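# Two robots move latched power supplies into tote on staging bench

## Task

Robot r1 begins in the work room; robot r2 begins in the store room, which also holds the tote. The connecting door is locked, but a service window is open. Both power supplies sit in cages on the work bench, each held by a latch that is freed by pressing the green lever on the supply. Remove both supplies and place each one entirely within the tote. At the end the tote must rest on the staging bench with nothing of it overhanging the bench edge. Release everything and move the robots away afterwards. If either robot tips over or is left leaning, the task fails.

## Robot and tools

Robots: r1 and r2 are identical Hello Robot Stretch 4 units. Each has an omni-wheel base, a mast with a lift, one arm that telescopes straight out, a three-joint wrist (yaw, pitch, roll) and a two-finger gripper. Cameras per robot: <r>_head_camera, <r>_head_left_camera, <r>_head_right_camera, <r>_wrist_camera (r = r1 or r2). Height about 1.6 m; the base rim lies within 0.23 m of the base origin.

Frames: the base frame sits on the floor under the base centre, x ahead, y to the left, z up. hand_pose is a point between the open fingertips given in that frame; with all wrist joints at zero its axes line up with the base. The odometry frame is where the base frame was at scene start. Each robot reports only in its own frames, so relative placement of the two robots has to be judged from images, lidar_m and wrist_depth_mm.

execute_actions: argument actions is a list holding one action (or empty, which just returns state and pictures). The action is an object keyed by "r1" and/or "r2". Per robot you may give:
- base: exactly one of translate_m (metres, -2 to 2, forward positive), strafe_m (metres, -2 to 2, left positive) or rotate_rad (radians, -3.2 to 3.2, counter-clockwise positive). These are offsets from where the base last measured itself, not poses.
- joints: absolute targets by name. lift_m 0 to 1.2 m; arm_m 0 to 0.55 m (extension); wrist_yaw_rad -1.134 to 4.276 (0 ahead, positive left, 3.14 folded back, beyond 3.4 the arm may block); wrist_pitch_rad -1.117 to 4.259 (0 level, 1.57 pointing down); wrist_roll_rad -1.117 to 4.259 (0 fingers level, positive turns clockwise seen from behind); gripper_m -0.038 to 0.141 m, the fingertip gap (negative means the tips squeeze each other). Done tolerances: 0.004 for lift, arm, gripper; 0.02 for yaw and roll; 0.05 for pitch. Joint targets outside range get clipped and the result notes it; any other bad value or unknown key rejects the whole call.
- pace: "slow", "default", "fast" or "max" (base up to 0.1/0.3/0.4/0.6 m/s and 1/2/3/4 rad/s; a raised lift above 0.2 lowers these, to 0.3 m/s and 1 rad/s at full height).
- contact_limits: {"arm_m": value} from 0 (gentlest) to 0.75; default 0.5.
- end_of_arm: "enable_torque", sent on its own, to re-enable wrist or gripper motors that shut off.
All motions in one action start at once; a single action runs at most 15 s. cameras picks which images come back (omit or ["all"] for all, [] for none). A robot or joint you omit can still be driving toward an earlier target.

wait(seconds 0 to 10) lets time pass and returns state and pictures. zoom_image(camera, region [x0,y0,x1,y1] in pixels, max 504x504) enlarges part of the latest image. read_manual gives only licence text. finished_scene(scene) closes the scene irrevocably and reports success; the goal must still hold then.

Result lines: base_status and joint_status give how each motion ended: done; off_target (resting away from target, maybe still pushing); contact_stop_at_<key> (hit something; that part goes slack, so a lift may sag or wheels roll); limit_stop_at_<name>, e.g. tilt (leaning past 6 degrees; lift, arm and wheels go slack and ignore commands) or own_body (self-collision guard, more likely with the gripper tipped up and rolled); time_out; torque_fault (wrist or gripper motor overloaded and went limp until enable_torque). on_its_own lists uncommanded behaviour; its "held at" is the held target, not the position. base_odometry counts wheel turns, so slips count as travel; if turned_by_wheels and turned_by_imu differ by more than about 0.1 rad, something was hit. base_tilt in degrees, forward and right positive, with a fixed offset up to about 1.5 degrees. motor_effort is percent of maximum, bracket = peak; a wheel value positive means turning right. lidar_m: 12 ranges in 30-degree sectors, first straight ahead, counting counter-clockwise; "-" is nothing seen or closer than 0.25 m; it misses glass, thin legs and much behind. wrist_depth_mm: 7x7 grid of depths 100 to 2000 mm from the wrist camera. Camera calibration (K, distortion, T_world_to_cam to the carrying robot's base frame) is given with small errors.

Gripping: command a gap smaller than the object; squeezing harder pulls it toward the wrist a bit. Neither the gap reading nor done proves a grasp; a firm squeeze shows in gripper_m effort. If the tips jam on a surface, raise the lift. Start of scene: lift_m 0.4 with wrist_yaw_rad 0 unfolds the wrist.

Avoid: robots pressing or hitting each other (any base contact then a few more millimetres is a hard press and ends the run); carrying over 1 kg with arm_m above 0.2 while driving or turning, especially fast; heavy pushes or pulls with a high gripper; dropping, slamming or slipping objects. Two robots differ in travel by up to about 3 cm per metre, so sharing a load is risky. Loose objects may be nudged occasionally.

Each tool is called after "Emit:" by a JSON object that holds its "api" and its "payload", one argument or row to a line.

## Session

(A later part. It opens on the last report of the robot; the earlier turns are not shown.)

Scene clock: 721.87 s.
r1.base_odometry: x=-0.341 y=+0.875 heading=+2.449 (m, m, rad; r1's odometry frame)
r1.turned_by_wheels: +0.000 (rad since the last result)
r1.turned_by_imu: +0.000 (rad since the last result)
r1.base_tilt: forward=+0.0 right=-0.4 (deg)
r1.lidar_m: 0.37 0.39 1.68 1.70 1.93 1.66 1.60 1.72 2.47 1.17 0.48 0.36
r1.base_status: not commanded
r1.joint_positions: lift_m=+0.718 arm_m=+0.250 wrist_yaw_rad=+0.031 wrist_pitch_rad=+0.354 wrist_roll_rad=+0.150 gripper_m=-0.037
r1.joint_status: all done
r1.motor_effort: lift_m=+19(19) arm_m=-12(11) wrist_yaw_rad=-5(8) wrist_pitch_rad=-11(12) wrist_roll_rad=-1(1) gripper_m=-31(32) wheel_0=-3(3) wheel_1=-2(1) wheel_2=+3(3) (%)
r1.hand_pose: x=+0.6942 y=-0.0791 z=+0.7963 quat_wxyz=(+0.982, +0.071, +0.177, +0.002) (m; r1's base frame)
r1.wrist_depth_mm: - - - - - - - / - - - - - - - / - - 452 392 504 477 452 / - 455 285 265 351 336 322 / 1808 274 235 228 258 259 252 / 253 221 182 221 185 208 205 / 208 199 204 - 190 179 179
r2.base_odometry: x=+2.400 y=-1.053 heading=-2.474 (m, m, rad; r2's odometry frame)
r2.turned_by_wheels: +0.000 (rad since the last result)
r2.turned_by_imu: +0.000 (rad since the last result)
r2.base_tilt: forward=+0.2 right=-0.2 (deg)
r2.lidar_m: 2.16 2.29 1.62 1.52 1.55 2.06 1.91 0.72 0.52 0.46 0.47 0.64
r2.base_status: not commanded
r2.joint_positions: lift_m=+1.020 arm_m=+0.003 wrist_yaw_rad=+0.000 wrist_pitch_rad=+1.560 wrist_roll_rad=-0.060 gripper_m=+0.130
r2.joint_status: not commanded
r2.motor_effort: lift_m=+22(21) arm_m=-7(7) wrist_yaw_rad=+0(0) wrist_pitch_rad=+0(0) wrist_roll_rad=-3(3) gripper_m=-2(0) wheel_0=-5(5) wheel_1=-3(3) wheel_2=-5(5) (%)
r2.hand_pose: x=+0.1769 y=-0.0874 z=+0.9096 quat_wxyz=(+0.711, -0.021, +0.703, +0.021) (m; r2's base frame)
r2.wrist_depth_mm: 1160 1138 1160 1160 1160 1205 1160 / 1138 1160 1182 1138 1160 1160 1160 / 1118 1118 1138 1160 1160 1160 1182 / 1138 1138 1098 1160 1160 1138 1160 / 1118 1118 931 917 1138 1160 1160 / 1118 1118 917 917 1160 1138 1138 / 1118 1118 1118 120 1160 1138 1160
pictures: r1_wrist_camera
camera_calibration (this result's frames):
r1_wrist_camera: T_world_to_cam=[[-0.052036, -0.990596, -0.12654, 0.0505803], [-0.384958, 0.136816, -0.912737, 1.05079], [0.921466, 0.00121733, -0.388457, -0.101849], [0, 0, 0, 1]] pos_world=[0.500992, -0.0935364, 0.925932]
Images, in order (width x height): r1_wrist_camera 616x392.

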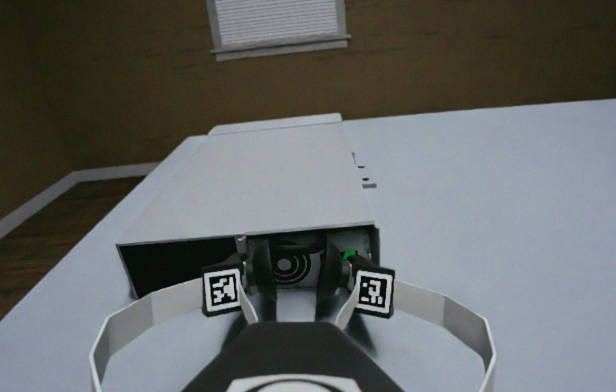

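Emit:
{"api": "execute_actions", "payload": {
  "actions": [
    {"r1":{"joints":{"arm_m":0.236,"gripper_m":0.02},"pace":"slow"},"r2":{"base":{"translate_m":0.6}}}
  ],
  "cameras": []
}}

Emit:
{"api": "execute_actions", "payload": {
  "actions": [
    {"r1":{"joints":{"arm_m":0.215,"gripper_m":0.04,"lift_m":0.723,"wrist_yaw_rad":0.01,"wrist_roll_rad":0.24}},"r2":{"base":{"translate_m":0.6}}}
  ],
  "cameras": []
}}

Emit:
{"api": "execute_actions", "payload": {
  "actions": [
    {"r1":{"joints":{"arm_m":0.230},"pace":"slow"},"r2":{"base":{"translate_m":0.58},"joints":{"lift_m":1.12}}}
  ],
  "cameras": ["r1_wrist_camera"]
}}

Emit:
{"api": "zoom_image", "payload": {
  "camera": "r1_wrist_camera",
  "region": [200, 190, 420, 330]
}}

Scene clock: 725.67 s.
r1.base_odometry: x=-0.341 y=+0.875 heading=+2.450 (m, m, rad; r1's odometry frame)
r1.turned_by_wheels: +0.000 (rad since the last result)
r1.turned_by_imu: +0.001 (rad since the last result)
r1.base_tilt: forward=-0.1 right=-0.4 (deg)
r1.lidar_m: 0.37 0.38 1.73 1.67 1.94 1.66 1.62 1.73 2.47 1.17 0.50 0.37
r1.base_status: not commanded
r1.joint_positions: lift_m=+0.718 arm_m=+0.237 wrist_yaw_rad=+0.030 wrist_pitch_rad=+0.356 wrist_roll_rad=+0.150 gripper_m=+0.020
r1.joint_status: all done
r1.motor_effort: lift_m=+20(21) arm_m=-7(11) wrist_yaw_rad=-2(6) wrist_pitch_rad=-19(28) wrist_roll_rad=-1(2) gripper_m=-4(28) wheel_0=+1(3) wheel_1=+1(2) wheel_2=-2(3) (%)
r1.hand_pose: x=+0.6811 y=-0.0793 z=+0.7956 quat_wxyz=(+0.982, +0.071, +0.178, +0.001) (m; r1's base frame)
r1.wrist_depth_mm: - - - - - - - / - - - - - - - / - - 449 389 504 469 449 / - 452 282 266 343 334 320 / 1863 285 270 243 258 260 252 / 251 244 187 209 204 211 206 / 208 196 203 - 184 179 177
r2.base_odometry: x=+1.929 y=-1.424 heading=-2.473 (m, m, rad; r2's odometry frame)
r2.turned_by_wheels: +0.000 (rad since the last result)
r2.turned_by_imu: +0.002 (rad since the last result)
r2.base_tilt: forward=+0.1 right=-0.2 (deg)
r2.lidar_m: 1.64 1.81 1.66 1.54 1.58 2.11 2.54 0.69 0.46 0.41 2.66 1.63
r2.base_status: done
r2.joint_positions: lift_m=+1.020 arm_m=+0.003 wrist_yaw_rad=+0.000 wrist_pitch_rad=+1.560 wrist_roll_rad=-0.060 gripper_m=+0.130
r2.joint_status: not commanded
r2.motor_effort: lift_m=+22(22) arm_m=-7(8) wrist_yaw_rad=+0(0) wrist_pitch_rad=+0(1) wrist_roll_rad=-2(3) gripper_m=+0(1) wheel_0=+4(8) wheel_1=+2(7) wheel_2=-2(11) (%)
r2.hand_pose: x=+0.1769 y=-0.0874 z=+0.9096 quat_wxyz=(+0.711, -0.021, +0.703, +0.021) (m; r2's base frame)
r2.wrist_depth_mm: 1138 1160 1182 1160 1205 1182 1182 / 1138 1138 1138 1160 1138 1160 1160 / 1138 1160 1138 1160 1160 1160 1160 / 1138 1118 1138 1160 1138 1160 1160 / 1118 1118 917 931 1138 1138 1182 / 1118 1118 931 917 1138 750 1138 / 1118 1118 1138 120 1138 1138 535
pictures: none
No camera images: the call's "cameras" was empty. Leave "cameras" out to get every camera's image.

Scene clock: 729.13 s.
r1.base_odometry: x=-0.341 y=+0.875 heading=+2.449 (m, m, rad; r1's odometry frame)
r1.turned_by_wheels: +0.000 (rad since the last result)
r1.turned_by_imu: +0.000 (rad since the last result)
r1.base_tilt: forward=-0.1 right=-0.4 (deg)
r1.lidar_m: 0.37 0.39 1.71 1.68 1.98 1.65 1.61 1.74 2.48 1.18 0.48 0.36
r1.base_status: not commanded
r1.joint_positions: lift_m=+0.723 arm_m=+0.217 wrist_yaw_rad=+0.010 wrist_pitch_rad=+0.352 wrist_roll_rad=+0.240 gripper_m=+0.040
r1.joint_status: all done
r1.motor_effort: lift_m=+23(23) arm_m=-9(12) wrist_yaw_rad=-2(9) wrist_pitch_rad=-7(18) wrist_roll_rad=-1(2) gripper_m=-3(5) wheel_0=+1(1) wheel_1=+1(1) wheel_2=-1(2) (%)
r1.hand_pose: x=+0.6591 y=-0.0847 z=+0.8014 quat_wxyz=(+0.978, +0.117, +0.175, -0.016) (m; r1's base frame)
r1.wrist_depth_mm: - - - - - - - / - - - - - - 603 / - - 496 439 492 439 399 / - - 310 281 353 322 300 / - 320 270 268 267 254 242 / 297 268 196 231 195 210 200 / 235 216 218 - 190 176 176
r2.base_odometry: x=+1.459 y=-1.796 heading=-2.473 (m, m, rad; r2's odometry frame)
r2.turned_by_wheels: +0.000 (rad since the last result)
r2.turned_by_imu: +0.002 (rad since the last result)
r2.base_tilt: forward=+0.1 right=-0.2 (deg)
r2.lidar_m: 1.15 1.19 1.57 1.57 1.63 2.14 2.08 0.68 0.75 3.13 1.45 1.03
r2.base_status: done
r2.joint_positions: lift_m=+1.020 arm_m=+0.003 wrist_yaw_rad=+0.000 wrist_pitch_rad=+1.560 wrist_roll_rad=-0.060 gripper_m=+0.130
r2.joint_status: not commanded
r2.motor_effort: lift_m=+22(21) arm_m=-7(7) wrist_yaw_rad=+0(0) wrist_pitch_rad=+0(1) wrist_roll_rad=-4(3) gripper_m=+0(0) wheel_0=+3(7) wheel_1=+1(6) wheel_2=-3(12) (%)
r2.hand_pose: x=+0.1769 y=-0.0874 z=+0.9096 quat_wxyz=(+0.711, -0.021, +0.703, +0.021) (m; r2's base frame)
r2.wrist_depth_mm: 1160 1160 1160 1160 1160 1182 1182 / 1160 1138 1160 1138 1160 1182 1182 / 1118 1138 1160 1138 1138 1182 1160 / 1138 1118 1138 1138 1138 1160 1160 / 1118 1138 917 931 1138 1160 1160 / 1118 1118 904 931 1118 1138 1138 / 1138 1118 1118 120 1138 1160 1138
pictures: none
No camera images: the call's "cameras" was empty. Leave "cameras" out to get every camera's image.

Scene clock: 732.53 s.
r1.base_odometry: x=-0.341 y=+0.875 heading=+2.449 (m, m, rad; r1's odometry frame)
r1.turned_by_wheels: +0.000 (rad since the last result)
r1.turned_by_imu: +0.000 (rad since the last result)
r1.base_tilt: forward=-0.1 right=-0.4 (deg)
r1.lidar_m: 0.36 0.39 1.72 1.66 1.95 1.68 1.60 1.72 2.45 1.17 0.51 0.37
r1.base_status: not commanded
r1.joint_positions: lift_m=+0.723 arm_m=+0.228 wrist_yaw_rad=+0.010 wrist_pitch_rad=+0.352 wrist_roll_rad=+0.240 gripper_m=+0.040
r1.joint_status: all done
r1.motor_effort: lift_m=+23(23) arm_m=+9(8) wrist_yaw_rad=-2(2) wrist_pitch_rad=-8(9) wrist_roll_rad=+0(1) gripper_m=-3(2) wheel_0=+1(1) wheel_1=+1(1) wheel_2=-1(1) (%)
r1.hand_pose: x=+0.6709 y=-0.0847 z=+0.8014 quat_wxyz=(+0.978, +0.117, +0.175, -0.016) (m; r1's base frame)
r1.wrist_depth_mm: - - - - - - - / - - - - - - 603 / - - 488 439 492 439 399 / - - 312 279 353 324 298 / - 315 256 254 267 254 244 / 300 267 196 230 196 209 199 / 235 217 218 - 190 176 175
r2.base_odometry: x=+1.004 y=-2.156 heading=-2.473 (m, m, rad; r2's odometry frame)
r2.turned_by_wheels: +0.000 (rad since the last result)
r2.turned_by_imu: +0.002 (rad since the last result)
r2.base_tilt: forward=+0.1 right=-0.2 (deg)
r2.lidar_m: 0.57 0.61 0.78 1.59 1.64 2.20 1.90 1.18 1.56 2.83 0.58 0.54
r2.base_status: done
r2.joint_positions: lift_m=+1.120 arm_m=+0.003 wrist_yaw_rad=+0.000 wrist_pitch_rad=+1.560 wrist_roll_rad=-0.060 gripper_m=+0.130
r2.joint_status: all done
r2.motor_effort: lift_m=+23(24) arm_m=-6(7) wrist_yaw_rad=+0(0) wrist_pitch_rad=-1(1) wrist_roll_rad=-3(1) gripper_m=+0(2) wheel_0=+2(8) wheel_1=+3(7) wheel_2=+0(12) (%)
r2.hand_pose: x=+0.1769 y=-0.0874 z=+1.0095 quat_wxyz=(+0.711, -0.021, +0.703, +0.021) (m; r2's base frame)
r2.wrist_depth_mm: 768 768 768 768 788 798 750 / 1118 1098 1098 1138 1118 1160 1182 / 1255 1255 1281 1229 1281 1255 1229 / 1255 1255 1229 1229 1255 1255 1255 / 1229 1229 1025 1025 1229 1255 1281 / 1229 1229 1008 1025 1229 1229 1255 / 1205 1205 1205 119 1229 1255 1255
pictures: r1_wrist_camera
camera_calibration (this result's frames):
r1_wrist_camera: T_world_to_cam=[[-0.102727, -0.972537, -0.208852, 0.145944], [-0.375771, 0.232347, -0.897113, 1.03665], [0.921001, -0.0136771, -0.389319, -0.0787132], [0, 0, 0, 1]] pos_world=[0.47703, -0.100002, 0.929828]
Images, in order (width x height): r1_wrist_camera 616x392.

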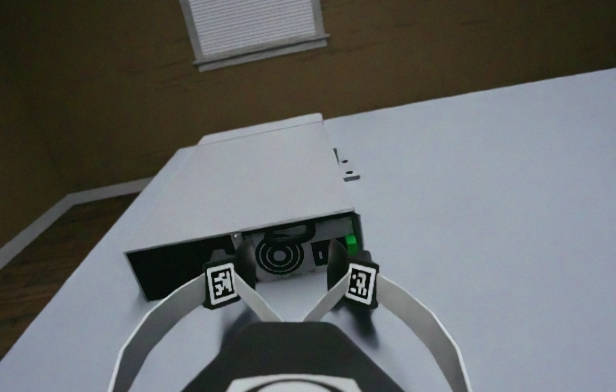

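Region (200, 190, 420, 330) of r1_wrist_camera's 616x392 image, scaled by 2.291; it fills the top 321 rows of this view, and the rest is white.

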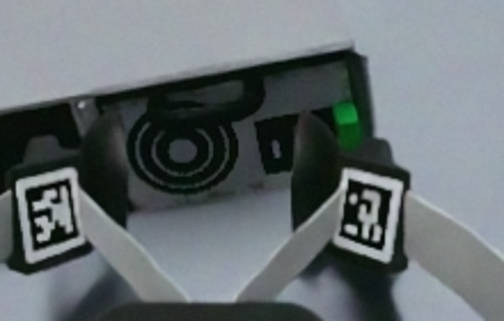

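Emit:
{"api": "execute_actions", "payload": {
  "actions": [
    {"r1":{"base":{"strafe_m":-0.002},"joints":{"arm_m":0.244,"lift_m":0.725},"pace":"slow"}}
  ],
  "cameras": []
}}

Emit:
{"api": "execute_actions", "payload": {
  "actions": [
    {"r1":{"joints":{"gripper_m":0.026},"pace":"slow"}}
  ],
  "cameras": ["r1_wrist_camera"]
}}

Emit:
{"api": "zoom_image", "payload": {
  "camera": "r1_wrist_camera",
  "region": [200, 190, 420, 330]
}}

Scene clock: 733.70 s.
r1.base_odometry: x=-0.340 y=+0.877 heading=+2.449 (m, m, rad; r1's odometry frame)
r1.turned_by_wheels: +0.000 (rad since the last result)
r1.turned_by_imu: +0.000 (rad since the last result)
r1.base_tilt: forward=+0.0 right=-0.3 (deg)
r1.lidar_m: 0.36 0.40 1.71 1.71 1.97 1.64 1.61 1.74 2.44 1.19 0.49 0.39
r1.base_status: done
r1.joint_positions: lift_m=+0.725 arm_m=+0.242 wrist_yaw_rad=+0.009 wrist_pitch_rad=+0.354 wrist_roll_rad=+0.240 gripper_m=+0.040
r1.joint_status: all done
r1.motor_effort: lift_m=+23(24) arm_m=+10(10) wrist_yaw_rad=+2(3) wrist_pitch_rad=-14(13) wrist_roll_rad=-2(1) gripper_m=-2(2) wheel_0=+0(6) wheel_1=+2(4) wheel_2=-1(2) (%)
r1.hand_pose: x=+0.6844 y=-0.0850 z=+0.8029 quat_wxyz=(+0.977, +0.117, +0.176, -0.017) (m; r1's base frame)
r1.wrist_depth_mm: - - - - - - - / - - - - - - 597 / - - 488 436 496 439 402 / - - 310 279 353 322 303 / - 297 247 241 266 254 244 / 297 265 196 232 195 210 201 / 236 216 219 - 191 176 175
r2.base_odometry: x=+1.004 y=-2.156 heading=-2.473 (m, m, rad; r2's odometry frame)
r2.turned_by_wheels: +0.000 (rad since the last result)
r2.turned_by_imu: +0.000 (rad since the last result)
r2.base_tilt: forward=+0.1 right=-0.2 (deg)
r2.lidar_m: 0.58 0.60 0.81 1.61 1.67 2.20 1.87 1.22 1.52 2.84 0.58 0.54
r2.base_status: not commanded
r2.joint_positions: lift_m=+1.120 arm_m=+0.003 wrist_yaw_rad=+0.000 wrist_pitch_rad=+1.560 wrist_roll_rad=-0.060 gripper_m=+0.130
r2.joint_status: not commanded
r2.motor_effort: lift_m=+23(23) arm_m=-8(8) wrist_yaw_rad=+0(1) wrist_pitch_rad=-1(1) wrist_roll_rad=-4(4) gripper_m=-1(2) wheel_0=+2(2) wheel_1=+3(3) wheel_2=+0(1) (%)
r2.hand_pose: x=+0.1769 y=-0.0874 z=+1.0095 quat_wxyz=(+0.711, -0.021, +0.703, +0.021) (m; r2's base frame)
r2.wrist_depth_mm: 778 768 778 778 778 798 750 / 1118 1118 1118 1118 1118 1160 1182 / 1229 1255 1255 1255 1255 1255 1281 / 1229 1229 1255 1229 1255 1281 1281 / 1229 1255 1008 1025 1255 1255 1255 / 1229 1229 1025 1025 1229 1255 1255 / 1205 1229 1205 120 1229 1229 1229
pictures: none
No camera images: the call's "cameras" was empty. Leave "cameras" out to get every camera's image.

Scene clock: 734.67 s.
r1.base_odometry: x=-0.340 y=+0.877 heading=+2.449 (m, m, rad; r1's odometry frame)
r1.turned_by_wheels: +0.000 (rad since the last result)
r1.turned_by_imu: +0.000 (rad since the last result)
r1.base_tilt: forward=-0.1 right=-0.3 (deg)
r1.lidar_m: 0.34 0.39 1.68 1.69 1.96 1.65 1.61 1.71 2.48 1.21 0.50 0.36
r1.base_status: not commanded
r1.joint_positions: lift_m=+0.725 arm_m=+0.242 wrist_yaw_rad=+0.008 wrist_pitch_rad=+0.354 wrist_roll_rad=+0.240 gripper_m=+0.026
r1.joint_status: all done
r1.motor_effort: lift_m=+23(23) arm_m=+9(10) wrist_yaw_rad=+3(8) wrist_pitch_rad=-14(14) wrist_roll_rad=+1(1) gripper_m=-7(8) wheel_0=-1(1) wheel_1=+1(2) wheel_2=-2(2) (%)
r1.hand_pose: x=+0.6845 y=-0.0852 z=+0.8029 quat_wxyz=(+0.977, +0.117, +0.175, -0.017) (m; r1's base frame)
r1.wrist_depth_mm: - - - - - - - / - - - - - - 597 / - - 496 442 492 436 397 / - - 315 281 351 324 300 / - 298 247 241 271 254 243 / 296 265 193 226 190 210 200 / 236 217 218 - 191 176 176
r2.base_odometry: x=+1.004 y=-2.156 heading=-2.473 (m, m, rad; r2's odometry frame)
r2.turned_by_wheels: +0.000 (rad since the last result)
r2.turned_by_imu: +0.000 (rad since the last result)
r2.base_tilt: forward=+0.1 right=-0.2 (deg)
r2.lidar_m: 0.57 0.60 0.81 1.61 1.66 2.19 1.85 1.19 1.55 2.86 0.56 0.54
r2.base_status: not commanded
r2.joint_positions: lift_m=+1.120 arm_m=+0.003 wrist_yaw_rad=+0.000 wrist_pitch_rad=+1.560 wrist_roll_rad=-0.060 gripper_m=+0.130
r2.joint_status: not commanded
r2.motor_effort: lift_m=+23(23) arm_m=-7(7) wrist_yaw_rad=+0(1) wrist_pitch_rad=-1(0) wrist_roll_rad=-4(4) gripper_m=-1(1) wheel_0=+2(2) wheel_1=+3(3) wheel_2=-1(0) (%)
r2.hand_pose: x=+0.1769 y=-0.0874 z=+1.0095 quat_wxyz=(+0.711, -0.021, +0.703, +0.021) (m; r2's base frame)
r2.wrist_depth_mm: 778 768 778 778 788 798 759 / 1138 1118 1138 1138 1160 1160 1182 / 1229 1255 1229 1229 1255 1255 1281 / 1229 1229 1255 1255 1281 1255 1255 / 1229 1229 1025 1025 1229 1229 1255 / 1229 1205 1025 1025 1229 1255 1255 / 1205 1205 1229 120 1229 1229 1255
pictures: r1_wrist_camera
camera_calibration (this result's frames):
r1_wrist_camera: T_world_to_cam=[[-0.104991, -0.972286, -0.208896, 0.148774], [-0.377092, 0.233293, -0.896312, 1.04352], [0.920206, -0.0153321, -0.391135, -0.0888089], [0, 0, 0, 1]] pos_world=[0.490846, -0.100158, 0.931663]
Images, in order (width x height): r1_wrist_camera 616x392.

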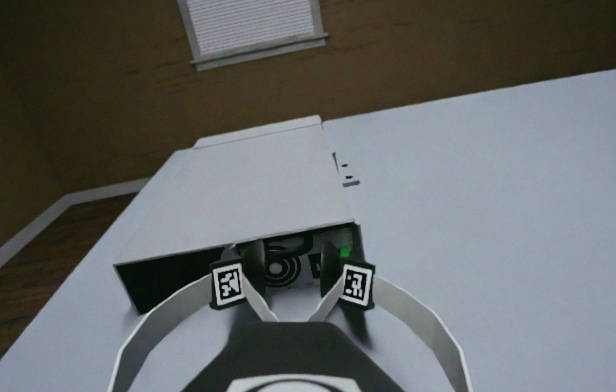

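Region (200, 190, 420, 330) of r1_wrist_camera's 616x392 image, scaled by 2.291; it fills the top 321 rows of this view, and the rest is white.

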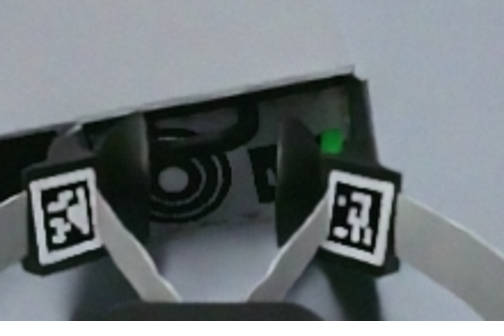

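Emit:
{"api": "execute_actions", "payload": {
  "actions": [
    {"r1":{"base":{"strafe_m":0.002},"joints":{"arm_m":0.250},"pace":"slow"}}
  ],
  "cameras": []
}}

Emit:
{"api": "execute_actions", "payload": {
  "actions": [
    {"r1":{"joints":{"gripper_m":0.005,"arm_m":0.255},"pace":"slow"}}
  ],
  "cameras": []
}}

Emit:
{"api": "execute_actions", "payload": {
  "actions": [
    {"r1":{"joints":{"gripper_m":-0.017,"arm_m":0.260,"lift_m":0.722},"pace":"slow"}}
  ],
  "cameras": []
}}

Emit:
{"api": "execute_actions", "payload": {
  "actions": [
    {"r1":{"joints":{"gripper_m":-0.038,"arm_m":0.265,"lift_m":0.719},"pace":"slow"}}
  ],
  "cameras": ["r1_wrist_camera"]
}}

Emit:
{"api": "zoom_image", "payload": {
  "camera": "r1_wrist_camera",
  "region": [200, 190, 420, 330]
}}

Scene clock: 735.67 s.
r1.base_odometry: x=-0.341 y=+0.875 heading=+2.449 (m, m, rad; r1's odometry frame)
r1.turned_by_wheels: +0.000 (rad since the last result)
r1.turned_by_imu: +0.000 (rad since the last result)
r1.base_tilt: forward=-0.1 right=-0.3 (deg)
r1.lidar_m: 0.39 0.38 1.70 1.68 1.97 1.67 1.59 1.70 2.48 1.19 0.51 0.38
r1.base_status: done
r1.joint_positions: lift_m=+0.725 arm_m=+0.247 wrist_yaw_rad=+0.005 wrist_pitch_rad=+0.357 wrist_roll_rad=+0.240 gripper_m=+0.026
r1.joint_status: all done
r1.on_its_own: wrist_yaw_rad is at rest, and its effort (+14) is outside its rest range (-13 to +13)
r1.motor_effort: lift_m=+22(23) arm_m=+14(15) wrist_yaw_rad=+14(17) wrist_pitch_rad=-21(21) wrist_roll_rad=-3(1) gripper_m=-4(7) wheel_0=+2(4) wheel_1=+2(8) wheel_2=-6(5) (%)
r1.hand_pose: x=+0.6891 y=-0.0862 z=+0.8022 quat_wxyz=(+0.977, +0.117, +0.177, -0.019) (m; r1's base frame)
r1.wrist_depth_mm: - - - - - - - / - - - - - - 591 / - - 484 433 488 436 397 / - - 307 278 349 320 297 / - 297 243 237 267 254 243 / 298 263 191 226 190 210 200 / 235 216 218 - 190 175 175
r2.base_odometry: x=+1.004 y=-2.156 heading=-2.473 (m, m, rad; r2's odometry frame)
r2.turned_by_wheels: +0.000 (rad since the last result)
r2.turned_by_imu: +0.000 (rad since the last result)
r2.base_tilt: forward=+0.2 right=-0.2 (deg)
r2.lidar_m: 0.57 0.61 0.80 1.60 1.65 2.22 1.90 1.19 1.57 2.86 0.58 0.54
r2.base_status: not commanded
r2.joint_positions: lift_m=+1.120 arm_m=+0.003 wrist_yaw_rad=+0.000 wrist_pitch_rad=+1.560 wrist_roll_rad=-0.060 gripper_m=+0.130
r2.joint_status: not commanded
r2.motor_effort: lift_m=+23(23) arm_m=-7(7) wrist_yaw_rad=+1(0) wrist_pitch_rad=-1(1) wrist_roll_rad=-2(2) gripper_m=+0(2) wheel_0=+2(2) wheel_1=+3(3) wheel_2=+0(0) (%)
r2.hand_pose: x=+0.1769 y=-0.0874 z=+1.0095 quat_wxyz=(+0.711, -0.021, +0.703, +0.021) (m; r2's base frame)
r2.wrist_depth_mm: 778 778 778 778 778 788 759 / 1138 1118 1118 1138 1138 1182 1182 / 1255 1229 1229 1255 1255 1281 1255 / 1229 1229 1255 1229 1281 1255 1281 / 1229 1229 1025 1025 1255 1255 1255 / 1229 1205 1025 1008 1255 1229 1255 / 1229 1229 1229 119 1229 1255 1229
pictures: none
No camera images: the call's "cameras" was empty. Leave "cameras" out to get every camera's image.

Scene clock: 736.87 s.
r1.base_odometry: x=-0.341 y=+0.875 heading=+2.449 (m, m, rad; r1's odometry frame)
r1.turned_by_wheels: +0.000 (rad since the last result)
r1.turned_by_imu: +0.000 (rad since the last result)
r1.base_tilt: forward=+0.0 right=-0.3 (deg)
r1.lidar_m: 0.35 0.39 1.71 1.71 1.94 1.66 1.60 1.73 2.46 1.19 0.51 0.36
r1.base_status: not commanded
r1.joint_positions: lift_m=+0.725 arm_m=+0.253 wrist_yaw_rad=+0.007 wrist_pitch_rad=+0.360 wrist_roll_rad=+0.240 gripper_m=+0.005
r1.joint_status: all done
r1.on_its_own: wrist_pitch_rad is at rest, and its effort (-28) is outside its rest range (-23 to +23)
r1.motor_effort: lift_m=+21(22) arm_m=+13(21) wrist_yaw_rad=+7(18) wrist_pitch_rad=-28(29) wrist_roll_rad=+1(2) gripper_m=-14(15) wheel_0=+4(5) wheel_1=+3(4) wheel_2=-7(8) (%)
r1.hand_pose: x=+0.6943 y=-0.0856 z=+0.8016 quat_wxyz=(+0.977, +0.117, +0.178, -0.018) (m; r1's base frame)
r1.wrist_depth_mm: - - - - - - - / - - - - - - 580 / - - 466 418 477 427 392 / - - 303 273 347 315 294 / - 276 234 231 260 251 239 / 294 248 202 227 188 207 198 / 232 215 215 - 190 175 173
r2.base_odometry: x=+1.004 y=-2.156 heading=-2.473 (m, m, rad; r2's odometry frame)
r2.turned_by_wheels: +0.000 (rad since the last result)
r2.turned_by_imu: +0.000 (rad since the last result)
r2.base_tilt: forward=+0.1 right=-0.2 (deg)
r2.lidar_m: 0.56 0.61 0.80 1.60 1.66 2.20 1.89 1.20 1.56 2.83 0.57 0.54
r2.base_status: not commanded
r2.joint_positions: lift_m=+1.120 arm_m=+0.003 wrist_yaw_rad=+0.000 wrist_pitch_rad=+1.560 wrist_roll_rad=-0.060 gripper_m=+0.130
r2.joint_status: not commanded
r2.motor_effort: lift_m=+23(23) arm_m=-7(8) wrist_yaw_rad=+0(1) wrist_pitch_rad=-1(1) wrist_roll_rad=-2(1) gripper_m=+0(1) wheel_0=+2(2) wheel_1=+3(3) wheel_2=+0(0) (%)
r2.hand_pose: x=+0.1769 y=-0.0874 z=+1.0095 quat_wxyz=(+0.711, -0.021, +0.703, +0.021) (m; r2's base frame)
r2.wrist_depth_mm: 778 768 778 778 778 788 759 / 1098 1118 1118 1138 1160 1160 1182 / 1229 1255 1255 1255 1255 1281 1281 / 1205 1229 1255 1255 1281 1281 1255 / 1229 1229 1042 1025 1229 1255 1255 / 1205 1229 1025 1008 1229 1229 1255 / 1205 1229 1229 119 1229 1255 1229
pictures: none
No camera images: the call's "cameras" was empty. Leave "cameras" out to get every camera's image.

Scene clock: 737.93 s.
r1.base_odometry: x=-0.341 y=+0.875 heading=+2.449 (m, m, rad; r1's odometry frame)
r1.turned_by_wheels: +0.000 (rad since the last result)
r1.turned_by_imu: +0.000 (rad since the last result)
r1.base_tilt: forward=-0.1 right=-0.3 (deg)
r1.lidar_m: 0.36 0.39 1.70 1.70 1.96 1.66 1.60 1.73 2.45 1.14 0.50 0.37
r1.base_status: not commanded
r1.joint_positions: lift_m=+0.722 arm_m=+0.258 wrist_yaw_rad=+0.006 wrist_pitch_rad=+0.360 wrist_roll_rad=+0.240 gripper_m=-0.016
r1.joint_status: all done
r1.on_its_own: wrist_pitch_rad is at rest, and its effort (-27) is outside its rest range (-23 to +23)
r1.motor_effort: lift_m=+17(20) arm_m=+14(18) wrist_yaw_rad=+11(19) wrist_pitch_rad=-27(29) wrist_roll_rad=-1(0) gripper_m=-19(21) wheel_0=+5(5) wheel_1=+4(4) wheel_2=-8(8) (%)
r1.hand_pose: x=+0.6989 y=-0.0859 z=+0.7989 quat_wxyz=(+0.977, +0.117, +0.178, -0.019) (m; r1's base frame)
r1.wrist_depth_mm: - - - - - - - / - - - - - - 569 / - - 462 413 473 421 389 / - 535 298 267 340 309 289 / - 268 228 227 257 247 236 / 285 236 198 224 185 202 195 / 229 212 213 - 187 171 171
r2.base_odometry: x=+1.004 y=-2.156 heading=-2.473 (m, m, rad; r2's odometry frame)
r2.turned_by_wheels: +0.000 (rad since the last result)
r2.turned_by_imu: +0.000 (rad since the last result)
r2.base_tilt: forward=+0.1 right=-0.2 (deg)
r2.lidar_m: 0.57 0.59 0.82 1.60 1.66 2.21 1.90 1.20 1.55 2.84 0.59 0.53
r2.base_status: not commanded
r2.joint_positions: lift_m=+1.120 arm_m=+0.003 wrist_yaw_rad=+0.000 wrist_pitch_rad=+1.560 wrist_roll_rad=-0.060 gripper_m=+0.130
r2.joint_status: not commanded
r2.motor_effort: lift_m=+23(23) arm_m=-7(7) wrist_yaw_rad=+0(0) wrist_pitch_rad=-1(1) wrist_roll_rad=-3(3) gripper_m=-1(0) wheel_0=+2(2) wheel_1=+3(3) wheel_2=+0(1) (%)
r2.hand_pose: x=+0.1769 y=-0.0874 z=+1.0095 quat_wxyz=(+0.711, -0.021, +0.703, +0.021) (m; r2's base frame)
r2.wrist_depth_mm: 768 778 778 778 788 788 759 / 1118 1118 1118 1138 1160 1160 1182 / 1255 1229 1255 1255 1255 1255 1281 / 1229 1229 1229 1255 1255 1255 1255 / 1229 1255 1025 1025 1229 1255 1255 / 1205 1205 1025 1025 1229 1255 1255 / 1229 1205 1229 119 1229 1229 1255
pictures: none
No camera images: the call's "cameras" was empty. Leave "cameras" out to get every camera's image.

Scene clock: 738.97 s.
r1.base_odometry: x=-0.341 y=+0.875 heading=+2.449 (m, m, rad; r1's odometry frame)
r1.turned_by_wheels: +0.000 (rad since the last result)
r1.turned_by_imu: +0.002 (rad since the last result)
r1.base_tilt: forward=-0.1 right=-0.4 (deg)
r1.lidar_m: 0.36 0.39 1.72 1.70 1.94 1.63 1.60 1.71 2.48 1.16 0.48 0.39
r1.base_status: not commanded
r1.joint_positions: lift_m=+0.719 arm_m=+0.262 wrist_yaw_rad=+0.003 wrist_pitch_rad=+0.359 wrist_roll_rad=+0.240 gripper_m=-0.037
r1.joint_status: all done
r1.on_its_own: wrist_yaw_rad is at rest, and its effort (+19) is outside its rest range (-13 to +13); wrist_pitch_rad is at rest, and its effort (-25) is outside its rest range (-23 to +23)
r1.motor_effort: lift_m=+16(17) arm_m=+15(20) wrist_yaw_rad=+19(26) wrist_pitch_rad=-25(28) wrist_roll_rad=+0(2) gripper_m=-23(24) wheel_0=+4(5) wheel_1=+3(5) wheel_2=-10(11) (%)
r1.hand_pose: x=+0.7037 y=-0.0866 z=+0.7963 quat_wxyz=(+0.977, +0.117, +0.177, -0.020) (m; r1's base frame)
r1.wrist_depth_mm: - - - - - - - / - - - - - - 569 / - - 455 407 466 415 382 / - 530 291 262 336 307 285 / - 255 223 223 251 244 235 / 279 167 200 223 184 196 192 / 228 213 209 - 185 170 -
r2.base_odometry: x=+1.004 y=-2.156 heading=-2.473 (m, m, rad; r2's odometry frame)
r2.turned_by_wheels: +0.000 (rad since the last result)
r2.turned_by_imu: +0.000 (rad since the last result)
r2.base_tilt: forward=+0.1 right=-0.2 (deg)
r2.lidar_m: 0.58 0.57 0.81 1.62 1.68 2.19 1.90 1.19 1.54 2.88 0.59 0.54
r2.base_status: not commanded
r2.joint_positions: lift_m=+1.120 arm_m=+0.003 wrist_yaw_rad=+0.000 wrist_pitch_rad=+1.560 wrist_roll_rad=-0.060 gripper_m=+0.130
r2.joint_status: not commanded
r2.motor_effort: lift_m=+23(23) arm_m=-7(7) wrist_yaw_rad=+1(0) wrist_pitch_rad=-1(0) wrist_roll_rad=-1(3) gripper_m=+0(0) wheel_0=+2(2) wheel_1=+3(3) wheel_2=+0(1) (%)
r2.hand_pose: x=+0.1769 y=-0.0874 z=+1.0095 quat_wxyz=(+0.711, -0.021, +0.703, +0.021) (m; r2's base frame)
r2.wrist_depth_mm: 768 768 768 778 788 788 750 / 1118 1118 1118 1138 1138 1160 1182 / 1229 1229 1229 1255 1281 1255 1255 / 1229 1229 1229 1255 1255 1255 1281 / 1255 1229 1008 1025 1255 1255 1255 / 1205 1229 1008 1025 1255 1255 1229 / 1182 1205 1229 119 1229 1281 1255
pictures: r1_wrist_camera
camera_calibration (this result's frames):
r1_wrist_camera: T_world_to_cam=[[-0.110742, -0.971771, -0.208318, 0.151714], [-0.379872, 0.23508, -0.89467, 1.04594], [0.918386, -0.019943, -0.395182, -0.104916], [0, 0, 0, 1]] pos_world=[0.510476, -0.10054, 0.925911]
Images, in order (width x height): r1_wrist_camera 616x392.

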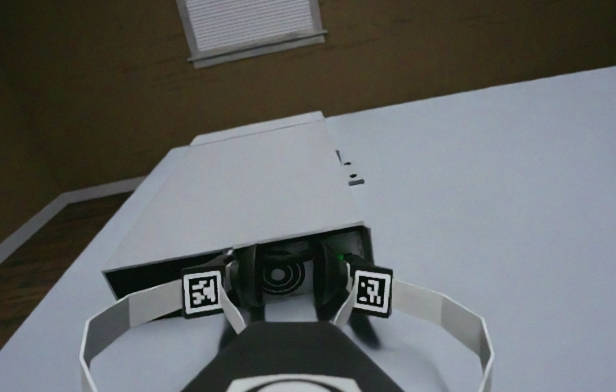

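Region (200, 190, 420, 330) of r1_wrist_camera's 616x392 image, scaled by 2.291; it fills the top 321 rows of this view, and the rest is white.

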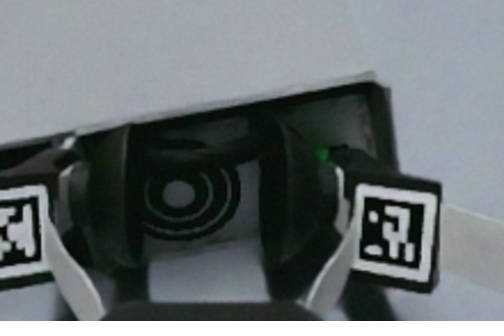

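Emit:
{"api": "execute_actions", "payload": {
  "actions": [
    {"r1":{"joints":{"arm_m":0.254},"pace":"slow"}}
  ],
  "cameras": []
}}

Emit:
{"api": "execute_actions", "payload": {
  "actions": [
    {"r1":{"joints":{"arm_m":0.250},"pace":"slow"}}
  ],
  "cameras": ["r1_wrist_camera"]
}}

Emit:
{"api": "zoom_image", "payload": {
  "camera": "r1_wrist_camera",
  "region": [200, 190, 420, 330]
}}

Scene clock: 740.67 s.
r1.base_odometry: x=-0.341 y=+0.875 heading=+2.449 (m, m, rad; r1's odometry frame)
r1.turned_by_wheels: +0.000 (rad since the last result)
r1.turned_by_imu: +0.000 (rad since the last result)
r1.base_tilt: forward=+0.0 right=-0.3 (deg)
r1.lidar_m: 0.35 0.41 1.71 1.68 1.97 1.66 1.61 1.72 2.45 1.19 0.51 0.37
r1.base_status: not commanded
r1.joint_positions: lift_m=+0.719 arm_m=+0.256 wrist_yaw_rad=+0.012 wrist_pitch_rad=+0.354 wrist_roll_rad=+0.240 gripper_m=-0.037
r1.joint_status: all done
r1.motor_effort: lift_m=+18(18) arm_m=-12(14) wrist_yaw_rad=-8(17) wrist_pitch_rad=-13(26) wrist_roll_rad=+3(1) gripper_m=-30(31) wheel_0=+0(4) wheel_1=+0(3) wheel_2=+0(10) (%)
r1.hand_pose: x=+0.6987 y=-0.0841 z=+0.7973 quat_wxyz=(+0.977, +0.117, +0.175, -0.015) (m; r1's base frame)
r1.wrist_depth_mm: - - - - - - - / - - - - - - 585 / - - 469 413 477 421 384 / - - 296 266 340 310 287 / - 265 227 225 250 245 235 / 287 162 180 223 182 197 193 / 227 208 211 - 185 172 -
r2.base_odometry: x=+1.004 y=-2.156 heading=-2.473 (m, m, rad; r2's odometry frame)
r2.turned_by_wheels: +0.000 (rad since the last result)
r2.turned_by_imu: +0.000 (rad since the last result)
r2.base_tilt: forward=+0.1 right=-0.3 (deg)
r2.lidar_m: 0.57 0.60 0.82 1.61 1.67 2.19 1.92 1.16 1.56 2.86 0.58 0.52
r2.base_status: not commanded
r2.joint_positions: lift_m=+1.120 arm_m=+0.003 wrist_yaw_rad=+0.000 wrist_pitch_rad=+1.560 wrist_roll_rad=-0.060 gripper_m=+0.130
r2.joint_status: not commanded
r2.motor_effort: lift_m=+23(23) arm_m=-7(7) wrist_yaw_rad=+0(0) wrist_pitch_rad=+0(0) wrist_roll_rad=-1(1) gripper_m=+0(0) wheel_0=+2(2) wheel_1=+3(3) wheel_2=-1(0) (%)
r2.hand_pose: x=+0.1769 y=-0.0874 z=+1.0095 quat_wxyz=(+0.711, -0.021, +0.703, +0.021) (m; r2's base frame)
r2.wrist_depth_mm: 778 778 778 788 788 798 750 / 1118 1138 1118 1138 1138 1182 1160 / 1229 1255 1255 1229 1255 1281 1255 / 1229 1229 1229 1255 1255 1255 1255 / 1229 1229 1025 1042 1255 1255 1255 / 1205 1229 1025 1008 1229 1255 1255 / 1205 1205 1205 119 1229 1255 1255
pictures: none
No camera images: the call's "cameras" was empty. Leave "cameras" out to get every camera's image.

Scene clock: 741.37 s.
r1.base_odometry: x=-0.341 y=+0.875 heading=+2.450 (m, m, rad; r1's odometry frame)
r1.turned_by_wheels: +0.000 (rad since the last result)
r1.turned_by_imu: +0.000 (rad since the last result)
r1.base_tilt: forward=+0.0 right=-0.3 (deg)
r1.lidar_m: 0.37 0.37 1.72 1.67 1.94 1.67 1.61 1.75 2.48 1.15 0.49 0.38
r1.base_status: not commanded
r1.joint_positions: lift_m=+0.719 arm_m=+0.252 wrist_yaw_rad=+0.014 wrist_pitch_rad=+0.353 wrist_roll_rad=+0.241 gripper_m=-0.037
r1.joint_status: all done
r1.motor_effort: lift_m=+19(19) arm_m=-13(12) wrist_yaw_rad=-13(12) wrist_pitch_rad=-8(11) wrist_roll_rad=-2(3) gripper_m=-30(30) wheel_0=+0(0) wheel_1=+0(0) wheel_2=+3(3) (%)
r1.hand_pose: x=+0.6952 y=-0.0837 z=+0.7976 quat_wxyz=(+0.977, +0.117, +0.175, -0.014) (m; r1's base frame)
r1.wrist_depth_mm: - - - - - - - / - - - - - - 580 / - - 469 407 480 421 392 / - - 300 266 334 310 289 / - 283 233 229 253 245 235 / 289 239 183 223 182 199 193 / 228 211 211 - 186 170 -
r2.base_odometry: x=+1.004 y=-2.156 heading=-2.473 (m, m, rad; r2's odometry frame)
r2.turned_by_wheels: +0.000 (rad since the last result)
r2.turned_by_imu: +0.000 (rad since the last result)
r2.base_tilt: forward=+0.2 right=-0.2 (deg)
r2.lidar_m: 0.57 0.60 0.81 1.60 1.67 2.13 1.87 1.19 1.56 2.84 0.58 0.52
r2.base_status: not commanded
r2.joint_positions: lift_m=+1.120 arm_m=+0.003 wrist_yaw_rad=+0.000 wrist_pitch_rad=+1.560 wrist_roll_rad=-0.060 gripper_m=+0.130
r2.joint_status: not commanded
r2.motor_effort: lift_m=+22(23) arm_m=-7(7) wrist_yaw_rad=+0(0) wrist_pitch_rad=-1(1) wrist_roll_rad=-2(3) gripper_m=-1(2) wheel_0=+2(2) wheel_1=+3(3) wheel_2=-1(1) (%)
r2.hand_pose: x=+0.1769 y=-0.0874 z=+1.0095 quat_wxyz=(+0.711, -0.021, +0.703, +0.021) (m; r2's base frame)
r2.wrist_depth_mm: 768 778 768 778 788 798 750 / 1118 1098 1118 1138 1138 1160 1205 / 1229 1229 1229 1255 1255 1255 1255 / 1229 1255 1229 1255 1281 1255 1255 / 1205 1205 1025 1025 1255 1255 1255 / 1229 1205 1008 1008 1255 1255 1255 / 1229 1229 1229 119 1229 1255 1255
pictures: r1_wrist_camera
camera_calibration (this result's frames):
r1_wrist_camera: T_world_to_cam=[[-0.0993762, -0.9727, -0.20971, 0.147003], [-0.376768, 0.231844, -0.896825, 1.04257], [0.920962, -0.010111, -0.389522, -0.101996], [0, 0, 0, 1]] pos_world=[0.501352, -0.0997563, 0.926105]
Images, in order (width x height): r1_wrist_camera 616x392.

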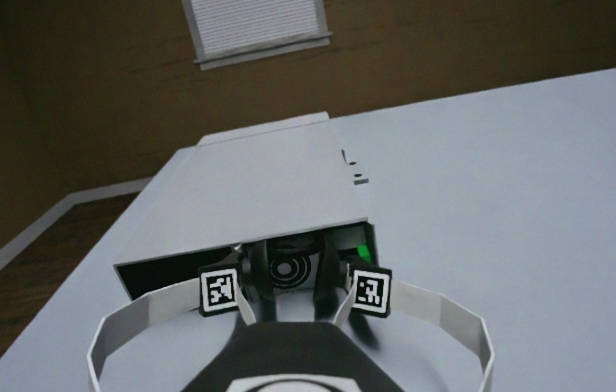

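Region (200, 190, 420, 330) of r1_wrist_camera's 616x392 image, scaled by 2.291; it fills the top 321 rows of this view, and the rest is white.

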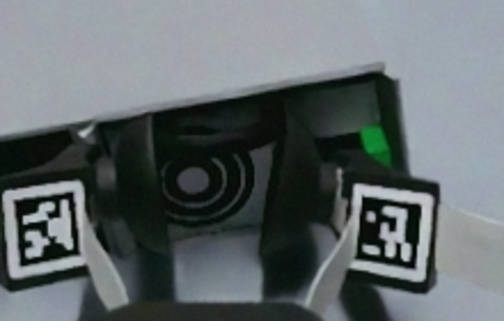

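Emit:
{"api": "execute_actions", "payload": {
  "actions": [
    {"r1":{"joints":{"arm_m":0.238,"gripper_m":0.02},"pace":"slow"},"r2":{"base":{"strafe_m":-0.8}}}
  ],
  "cameras": []
}}

Emit:
{"api": "execute_actions", "payload": {
  "actions": [
    {"r1":{"joints":{"arm_m":0.21,"gripper_m":0.04}}}
  ],
  "cameras": []
}}

Emit:
{"api": "execute_actions", "payload": {
  "actions": [
    {"r1":{"base":{"strafe_m":-0.008},"joints":{"lift_m":0.798,"wrist_yaw_rad":0.03,"wrist_roll_rad":0.14}}}
  ],
  "cameras": []
}}

Emit:
{"api": "execute_actions", "payload": {
  "actions": [
    {"r1":{"joints":{"wrist_pitch_rad":0.65,"arm_m":0.270},"pace":"slow"}}
  ],
  "cameras": ["r1_wrist_camera"]
}}

Emit:
{"api": "zoom_image", "payload": {
  "camera": "r1_wrist_camera",
  "region": [200, 190, 420, 330]
}}

Scene clock: 746.33 s.
r1.base_odometry: x=-0.341 y=+0.875 heading=+2.449 (m, m, rad; r1's odometry frame)
r1.turned_by_wheels: +0.000 (rad since the last result)
r1.turned_by_imu: +0.000 (rad since the last result)
r1.base_tilt: forward=-0.1 right=-0.4 (deg)
r1.lidar_m: 0.36 0.40 1.72 1.68 1.95 1.65 1.61 1.72 2.47 1.19 0.49 0.38
r1.base_status: not commanded
r1.joint_positions: lift_m=+0.719 arm_m=+0.239 wrist_yaw_rad=+0.005 wrist_pitch_rad=+0.357 wrist_roll_rad=+0.240 gripper_m=+0.020
r1.joint_status: all done
r1.motor_effort: lift_m=+20(20) arm_m=-7(17) wrist_yaw_rad=+13(14) wrist_pitch_rad=-19(29) wrist_roll_rad=+0(2) gripper_m=-1(31) wheel_0=+1(3) wheel_1=+1(2) wheel_2=-4(4) (%)
r1.hand_pose: x=+0.6808 y=-0.0861 z=+0.7965 quat_wxyz=(+0.977, +0.118, +0.176, -0.019) (m; r1's base frame)
r1.wrist_depth_mm: - - - - - - - / - - - - - - 580 / - - 462 404 473 415 384 / - 521 293 262 338 307 287 / - 293 248 243 256 243 233 / 279 257 188 196 200 202 192 / 224 207 208 - 181 171 -
r2.base_odometry: x=+0.508 y=-1.528 heading=-2.473 (m, m, rad; r2's odometry frame)
r2.turned_by_wheels: +0.000 (rad since the last result)
r2.turned_by_imu: +0.000 (rad since the last result)
r2.base_tilt: forward=+0.1 right=-0.2 (deg)
r2.lidar_m: 0.39 0.42 0.58 2.09 2.47 1.13 1.04 1.11 2.43 2.33 0.64 0.44
r2.base_status: done
r2.joint_positions: lift_m=+1.120 arm_m=+0.003 wrist_yaw_rad=+0.000 wrist_pitch_rad=+1.560 wrist_roll_rad=-0.060 gripper_m=+0.130
r2.joint_status: not commanded
r2.motor_effort: lift_m=+22(23) arm_m=-7(7) wrist_yaw_rad=+0(0) wrist_pitch_rad=-1(0) wrist_roll_rad=-2(2) gripper_m=-1(1) wheel_0=+3(10) wheel_1=-1(10) wheel_2=+0(2) (%)
r2.hand_pose: x=+0.1769 y=-0.0874 z=+1.0096 quat_wxyz=(+0.711, -0.021, +0.703, +0.021) (m; r2's base frame)
r2.wrist_depth_mm: 854 866 866 866 878 878 891 / 1182 1205 1205 1229 1229 1255 1281 / 1255 1229 1255 1229 1255 1281 1255 / 1205 1229 1255 1255 1255 1255 1255 / 1229 1229 1025 1025 1255 1255 1281 / 1229 1229 1025 1042 1229 1255 1281 / 1205 1205 1205 119 1229 1229 1255
pictures: none
No camera images: the call's "cameras" was empty. Leave "cameras" out to get every camera's image.

Scene clock: 747.27 s.
r1.base_odometry: x=-0.341 y=+0.875 heading=+2.449 (m, m, rad; r1's odometry frame)
r1.turned_by_wheels: +0.000 (rad since the last result)
r1.turned_by_imu: +0.000 (rad since the last result)
r1.base_tilt: forward=+0.0 right=-0.3 (deg)
r1.lidar_m: 0.37 0.38 1.70 1.68 1.90 1.62 1.61 1.72 2.47 1.18 0.51 0.37
r1.base_status: not commanded
r1.joint_positions: lift_m=+0.719 arm_m=+0.212 wrist_yaw_rad=+0.010 wrist_pitch_rad=+0.352 wrist_roll_rad=+0.240 gripper_m=+0.040
r1.joint_status: all done
r1.motor_effort: lift_m=+20(20) arm_m=-9(11) wrist_yaw_rad=-2(14) wrist_pitch_rad=-8(20) wrist_roll_rad=+0(2) gripper_m=-4(2) wheel_0=+1(1) wheel_1=+1(1) wheel_2=-2(4) (%)
r1.hand_pose: x=+0.6541 y=-0.0848 z=+0.7976 quat_wxyz=(+0.978, +0.117, +0.175, -0.016) (m; r1's base frame)
r1.wrist_depth_mm: - - - - - - - / - - - - - - 591 / - - 480 421 484 427 394 / - - 309 270 347 314 293 / - 324 289 274 265 248 237 / 287 262 196 219 196 205 195 / 229 212 213 - 185 173 171
r2.base_odometry: x=+0.508 y=-1.528 heading=-2.473 (m, m, rad; r2's odometry frame)
r2.turned_by_wheels: +0.000 (rad since the last result)
r2.turned_by_imu: +0.000 (rad since the last result)
r2.base_tilt: forward=+0.1 right=-0.2 (deg)
r2.lidar_m: 0.41 0.42 0.57 2.08 2.48 1.14 1.07 1.12 2.46 2.31 0.66 0.44
r2.base_status: not commanded
r2.joint_positions: lift_m=+1.120 arm_m=+0.003 wrist_yaw_rad=+0.000 wrist_pitch_rad=+1.560 wrist_roll_rad=-0.060 gripper_m=+0.130
r2.joint_status: not commanded
r2.motor_effort: lift_m=+22(22) arm_m=-7(7) wrist_yaw_rad=+0(0) wrist_pitch_rad=+0(0) wrist_roll_rad=-3(2) gripper_m=-1(2) wheel_0=+3(3) wheel_1=-1(1) wheel_2=+0(0) (%)
r2.hand_pose: x=+0.1769 y=-0.0874 z=+1.0096 quat_wxyz=(+0.711, -0.021, +0.703, +0.021) (m; r2's base frame)
r2.wrist_depth_mm: 866 854 878 878 878 878 904 / 1229 1229 1205 1229 1255 1255 1255 / 1229 1229 1255 1255 1255 1281 1281 / 1229 1229 1255 1255 1255 1281 1255 / 1229 1229 1008 1025 1229 1255 1281 / 1229 1229 1025 1008 1229 1255 1255 / 1229 1229 1229 120 1255 1229 1229
pictures: none
No camera images: the call's "cameras" was empty. Leave "cameras" out to get every camera's image.

Scene clock: 748.57 s.
r1.base_odometry: x=-0.336 y=+0.881 heading=+2.449 (m, m, rad; r1's odometry frame)
r1.turned_by_wheels: +0.000 (rad since the last result)
r1.turned_by_imu: +0.000 (rad since the last result)
r1.base_tilt: forward=+0.1 right=-0.3 (deg)
r1.lidar_m: 0.36 0.41 1.70 1.66 1.97 1.66 1.59 1.74 2.44 1.15 0.52 0.39
r1.base_status: done
r1.joint_positions: lift_m=+0.798 arm_m=+0.212 wrist_yaw_rad=+0.030 wrist_pitch_rad=+0.352 wrist_roll_rad=+0.140 gripper_m=+0.040
r1.joint_status: all done
r1.motor_effort: lift_m=+23(24) arm_m=-9(9) wrist_yaw_rad=+0(3) wrist_pitch_rad=-7(8) wrist_roll_rad=-1(4) gripper_m=-3(4) wheel_0=-1(5) wheel_1=+0(6) wheel_2=-1(1) (%)
r1.hand_pose: x=+0.6557 y=-0.0793 z=+0.8764 quat_wxyz=(+0.982, +0.066, +0.176, +0.002) (m; r1's base frame)
r1.wrist_depth_mm: - - - - - - - / - - - - - - - / - - - - - - - / - - 544 466 539 521 496 / - 1808 357 347 413 397 382 / 1537 357 196 291 195 324 314 / 1336 300 310 - 285 270 271
r2.base_odometry: x=+0.508 y=-1.528 heading=-2.473 (m, m, rad; r2's odometry frame)
r2.turned_by_wheels: +0.000 (rad since the last result)
r2.turned_by_imu: +0.000 (rad since the last result)
r2.base_tilt: forward=+0.1 right=-0.2 (deg)
r2.lidar_m: 0.40 0.42 0.55 2.05 2.46 1.13 1.06 1.12 2.47 2.33 0.64 0.42
r2.base_status: not commanded
r2.joint_positions: lift_m=+1.120 arm_m=+0.003 wrist_yaw_rad=+0.000 wrist_pitch_rad=+1.560 wrist_roll_rad=-0.060 gripper_m=+0.130
r2.joint_status: not commanded
r2.motor_effort: lift_m=+22(22) arm_m=-7(7) wrist_yaw_rad=+0(0) wrist_pitch_rad=-1(0) wrist_roll_rad=-1(2) gripper_m=+0(1) wheel_0=+3(3) wheel_1=-1(1) wheel_2=+0(0) (%)
r2.hand_pose: x=+0.1769 y=-0.0874 z=+1.0096 quat_wxyz=(+0.711, -0.021, +0.703, +0.021) (m; r2's base frame)
r2.wrist_depth_mm: 866 866 866 878 866 891 891 / 1205 1229 1205 1229 1255 1229 1281 / 1255 1255 1229 1255 1281 1281 1281 / 1205 1255 1229 1255 1229 1281 1281 / 1205 1205 1008 1025 1229 1255 1255 / 1205 1205 1025 1008 1255 1281 1255 / 1229 1229 1229 119 1229 1229 1255
pictures: none
No camera images: the call's "cameras" was empty. Leave "cameras" out to get every camera's image.

Scene clock: 750.40 s.
r1.base_odometry: x=-0.336 y=+0.881 heading=+2.449 (m, m, rad; r1's odometry frame)
r1.turned_by_wheels: +0.000 (rad since the last result)
r1.turned_by_imu: +0.000 (rad since the last result)
r1.base_tilt: forward=+0.0 right=-0.4 (deg)
r1.lidar_m: 0.36 0.39 1.71 1.69 1.94 1.66 1.61 1.73 2.47 1.19 0.48 0.37
r1.base_status: not commanded
r1.joint_positions: lift_m=+0.798 arm_m=+0.268 wrist_yaw_rad=+0.030 wrist_pitch_rad=+0.651 wrist_roll_rad=+0.140 gripper_m=+0.040
r1.joint_status: all done
r1.motor_effort: lift_m=+23(23) arm_m=+9(10) wrist_yaw_rad=-1(1) wrist_pitch_rad=-4(3) wrist_roll_rad=-4(1) gripper_m=-3(4) wheel_0=-1(0) wheel_1=+0(0) wheel_2=-1(1) (%)
r1.hand_pose: x=+0.6712 y=-0.0805 z=+0.8011 quat_wxyz=(+0.945, +0.062, +0.320, -0.008) (m; r1's base frame)
r1.wrist_depth_mm: - - - - - - - / - - 397 387 469 455 445 / 1921 410 312 303 375 366 362 / 1499 285 258 254 314 306 301 / 300 282 267 258 268 265 259 / 253 249 196 236 195 232 228 / 224 218 222 - 212 205 204
r2.base_odometry: x=+0.508 y=-1.528 heading=-2.473 (m, m, rad; r2's odometry frame)
r2.turned_by_wheels: +0.000 (rad since the last result)
r2.turned_by_imu: +0.000 (rad since the last result)
r2.base_tilt: forward=+0.2 right=-0.2 (deg)
r2.lidar_m: 0.39 0.43 0.56 2.09 2.47 1.12 1.07 1.11 2.48 2.31 0.64 0.43
r2.base_status: not commanded
r2.joint_positions: lift_m=+1.120 arm_m=+0.003 wrist_yaw_rad=+0.000 wrist_pitch_rad=+1.560 wrist_roll_rad=-0.060 gripper_m=+0.130
r2.joint_status: not commanded
r2.motor_effort: lift_m=+22(22) arm_m=-7(7) wrist_yaw_rad=+0(0) wrist_pitch_rad=-1(1) wrist_roll_rad=-4(2) gripper_m=-1(0) wheel_0=+3(3) wheel_1=-1(1) wheel_2=+0(0) (%)
r2.hand_pose: x=+0.1769 y=-0.0874 z=+1.0096 quat_wxyz=(+0.711, -0.021, +0.703, +0.021) (m; r2's base frame)
r2.wrist_depth_mm: 866 866 866 866 866 891 904 / 1205 1182 1205 1229 1255 1255 1281 / 1229 1255 1255 1255 1255 1255 1281 / 1255 1255 1229 1255 1255 1255 1255 / 1205 1229 1025 1025 1255 1255 1255 / 1229 1205 1025 1025 1229 1229 1281 / 1205 1205 1229 119 1229 1255 1255
pictures: r1_wrist_camera
camera_calibration (this result's frames):
r1_wrist_camera: T_world_to_cam=[[-0.0802104, -0.992801, -0.0889492, 0.0371848], [-0.636222, 0.119687, -0.762166, 1.09316], [0.767325, -0.0045422, -0.641242, 0.22663], [0, 0, 0, 1]] pos_world=[0.524576, -0.0928908, 0.981802]
Images, in order (width x height): r1_wrist_camera 616x392.

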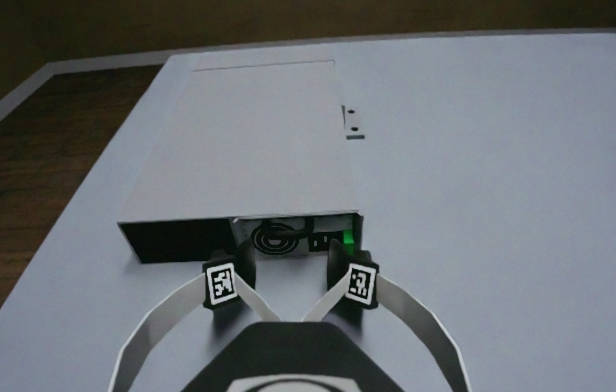

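Region (200, 190, 420, 330) of r1_wrist_camera's 616x392 image, scaled by 2.291; it fills the top 321 rows of this view, and the rest is white.

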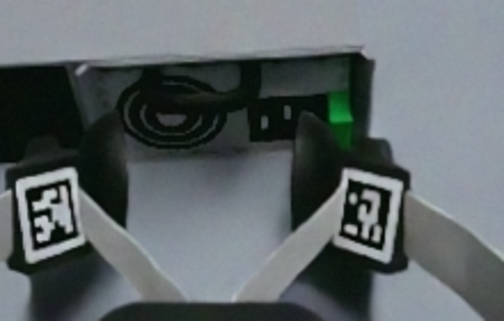

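Emit:
{"api": "execute_actions", "payload": {
  "actions": [
    {"r1":{"base":{"strafe_m":0.001},"joints":{"arm_m":0.285},"pace":"slow"}}
  ],
  "cameras": ["r1_wrist_camera"]
}}

Emit:
{"api": "zoom_image", "payload": {
  "camera": "r1_wrist_camera",
  "region": [200, 190, 420, 330]
}}

Scene clock: 751.57 s.
r1.base_odometry: x=-0.336 y=+0.880 heading=+2.449 (m, m, rad; r1's odometry frame)
r1.turned_by_wheels: +0.000 (rad since the last result)
r1.turned_by_imu: +0.000 (rad since the last result)
r1.base_tilt: forward=-0.1 right=-0.3 (deg)
r1.lidar_m: 0.37 0.40 1.71 1.68 1.96 1.65 1.62 1.73 2.48 1.20 0.49 0.39
r1.base_status: done
r1.joint_positions: lift_m=+0.798 arm_m=+0.283 wrist_yaw_rad=+0.029 wrist_pitch_rad=+0.653 wrist_roll_rad=+0.140 gripper_m=+0.040
r1.joint_status: all done
r1.motor_effort: lift_m=+23(23) arm_m=+10(11) wrist_yaw_rad=+1(3) wrist_pitch_rad=-8(8) wrist_roll_rad=-3(2) gripper_m=-3(4) wheel_0=+0(5) wheel_1=-1(2) wheel_2=+0(1) (%)
r1.hand_pose: x=+0.6858 y=-0.0807 z=+0.8008 quat_wxyz=(+0.945, +0.062, +0.321, -0.009) (m; r1's base frame)
r1.wrist_depth_mm: - - - - - - - / - - 394 382 466 455 449 / 1863 410 310 303 377 368 362 / 1537 283 259 254 314 307 301 / 298 274 236 230 270 265 259 / 252 249 197 236 195 232 228 / 224 218 223 - 213 206 206
r2.base_odometry: x=+0.508 y=-1.528 heading=-2.473 (m, m, rad; r2's odometry frame)
r2.turned_by_wheels: +0.000 (rad since the last result)
r2.turned_by_imu: +0.000 (rad since the last result)
r2.base_tilt: forward=+0.2 right=-0.1 (deg)
r2.lidar_m: 0.40 0.43 0.58 2.11 2.48 1.13 1.04 1.12 2.46 2.32 0.63 0.43
r2.base_status: not commanded
r2.joint_positions: lift_m=+1.120 arm_m=+0.003 wrist_yaw_rad=+0.000 wrist_pitch_rad=+1.560 wrist_roll_rad=-0.060 gripper_m=+0.130
r2.joint_status: not commanded
r2.motor_effort: lift_m=+22(22) arm_m=-7(7) wrist_yaw_rad=+0(0) wrist_pitch_rad=+0(0) wrist_roll_rad=-3(2) gripper_m=+0(1) wheel_0=+3(3) wheel_1=-1(1) wheel_2=-1(0) (%)
r2.hand_pose: x=+0.1769 y=-0.0874 z=+1.0096 quat_wxyz=(+0.711, -0.021, +0.703, +0.021) (m; r2's base frame)
r2.wrist_depth_mm: 866 866 866 866 878 891 904 / 1205 1205 1205 1205 1255 1229 1281 / 1229 1229 1255 1255 1255 1255 1281 / 1229 1229 1255 1255 1281 1255 1281 / 1205 1255 1025 1025 1255 1255 1281 / 1205 1205 1008 1025 1255 1255 1255 / 1205 1229 1229 120 1229 1255 1229
pictures: r1_wrist_camera
camera_calibration (this result's frames):
r1_wrist_camera: T_world_to_cam=[[-0.0811994, -0.992733, -0.0888173, 0.0386971], [-0.637029, 0.120226, -0.761406, 1.10224], [0.766551, -0.00524649, -0.642162, 0.216478], [0, 0, 0, 1]] pos_world=[0.53936, -0.0929664, 0.981703]
Images, in order (width x height): r1_wrist_camera 616x392.

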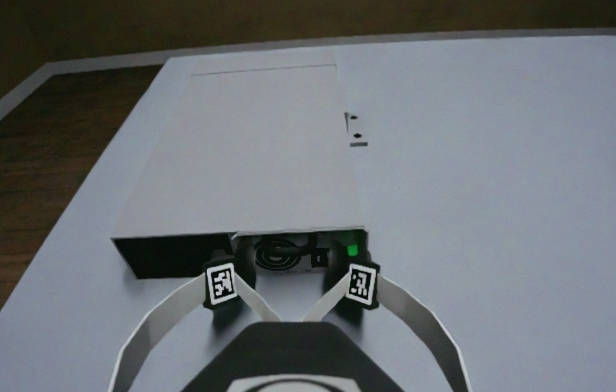

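Region (200, 190, 420, 330) of r1_wrist_camera's 616x392 image, scaled by 2.291; it fills the top 321 rows of this view, and the rest is white.

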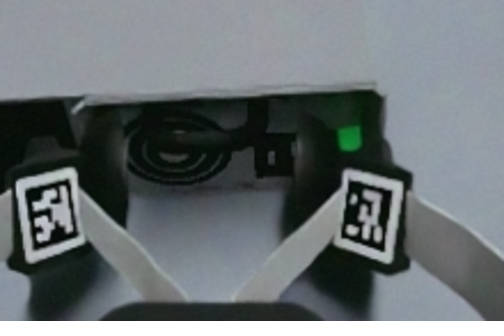

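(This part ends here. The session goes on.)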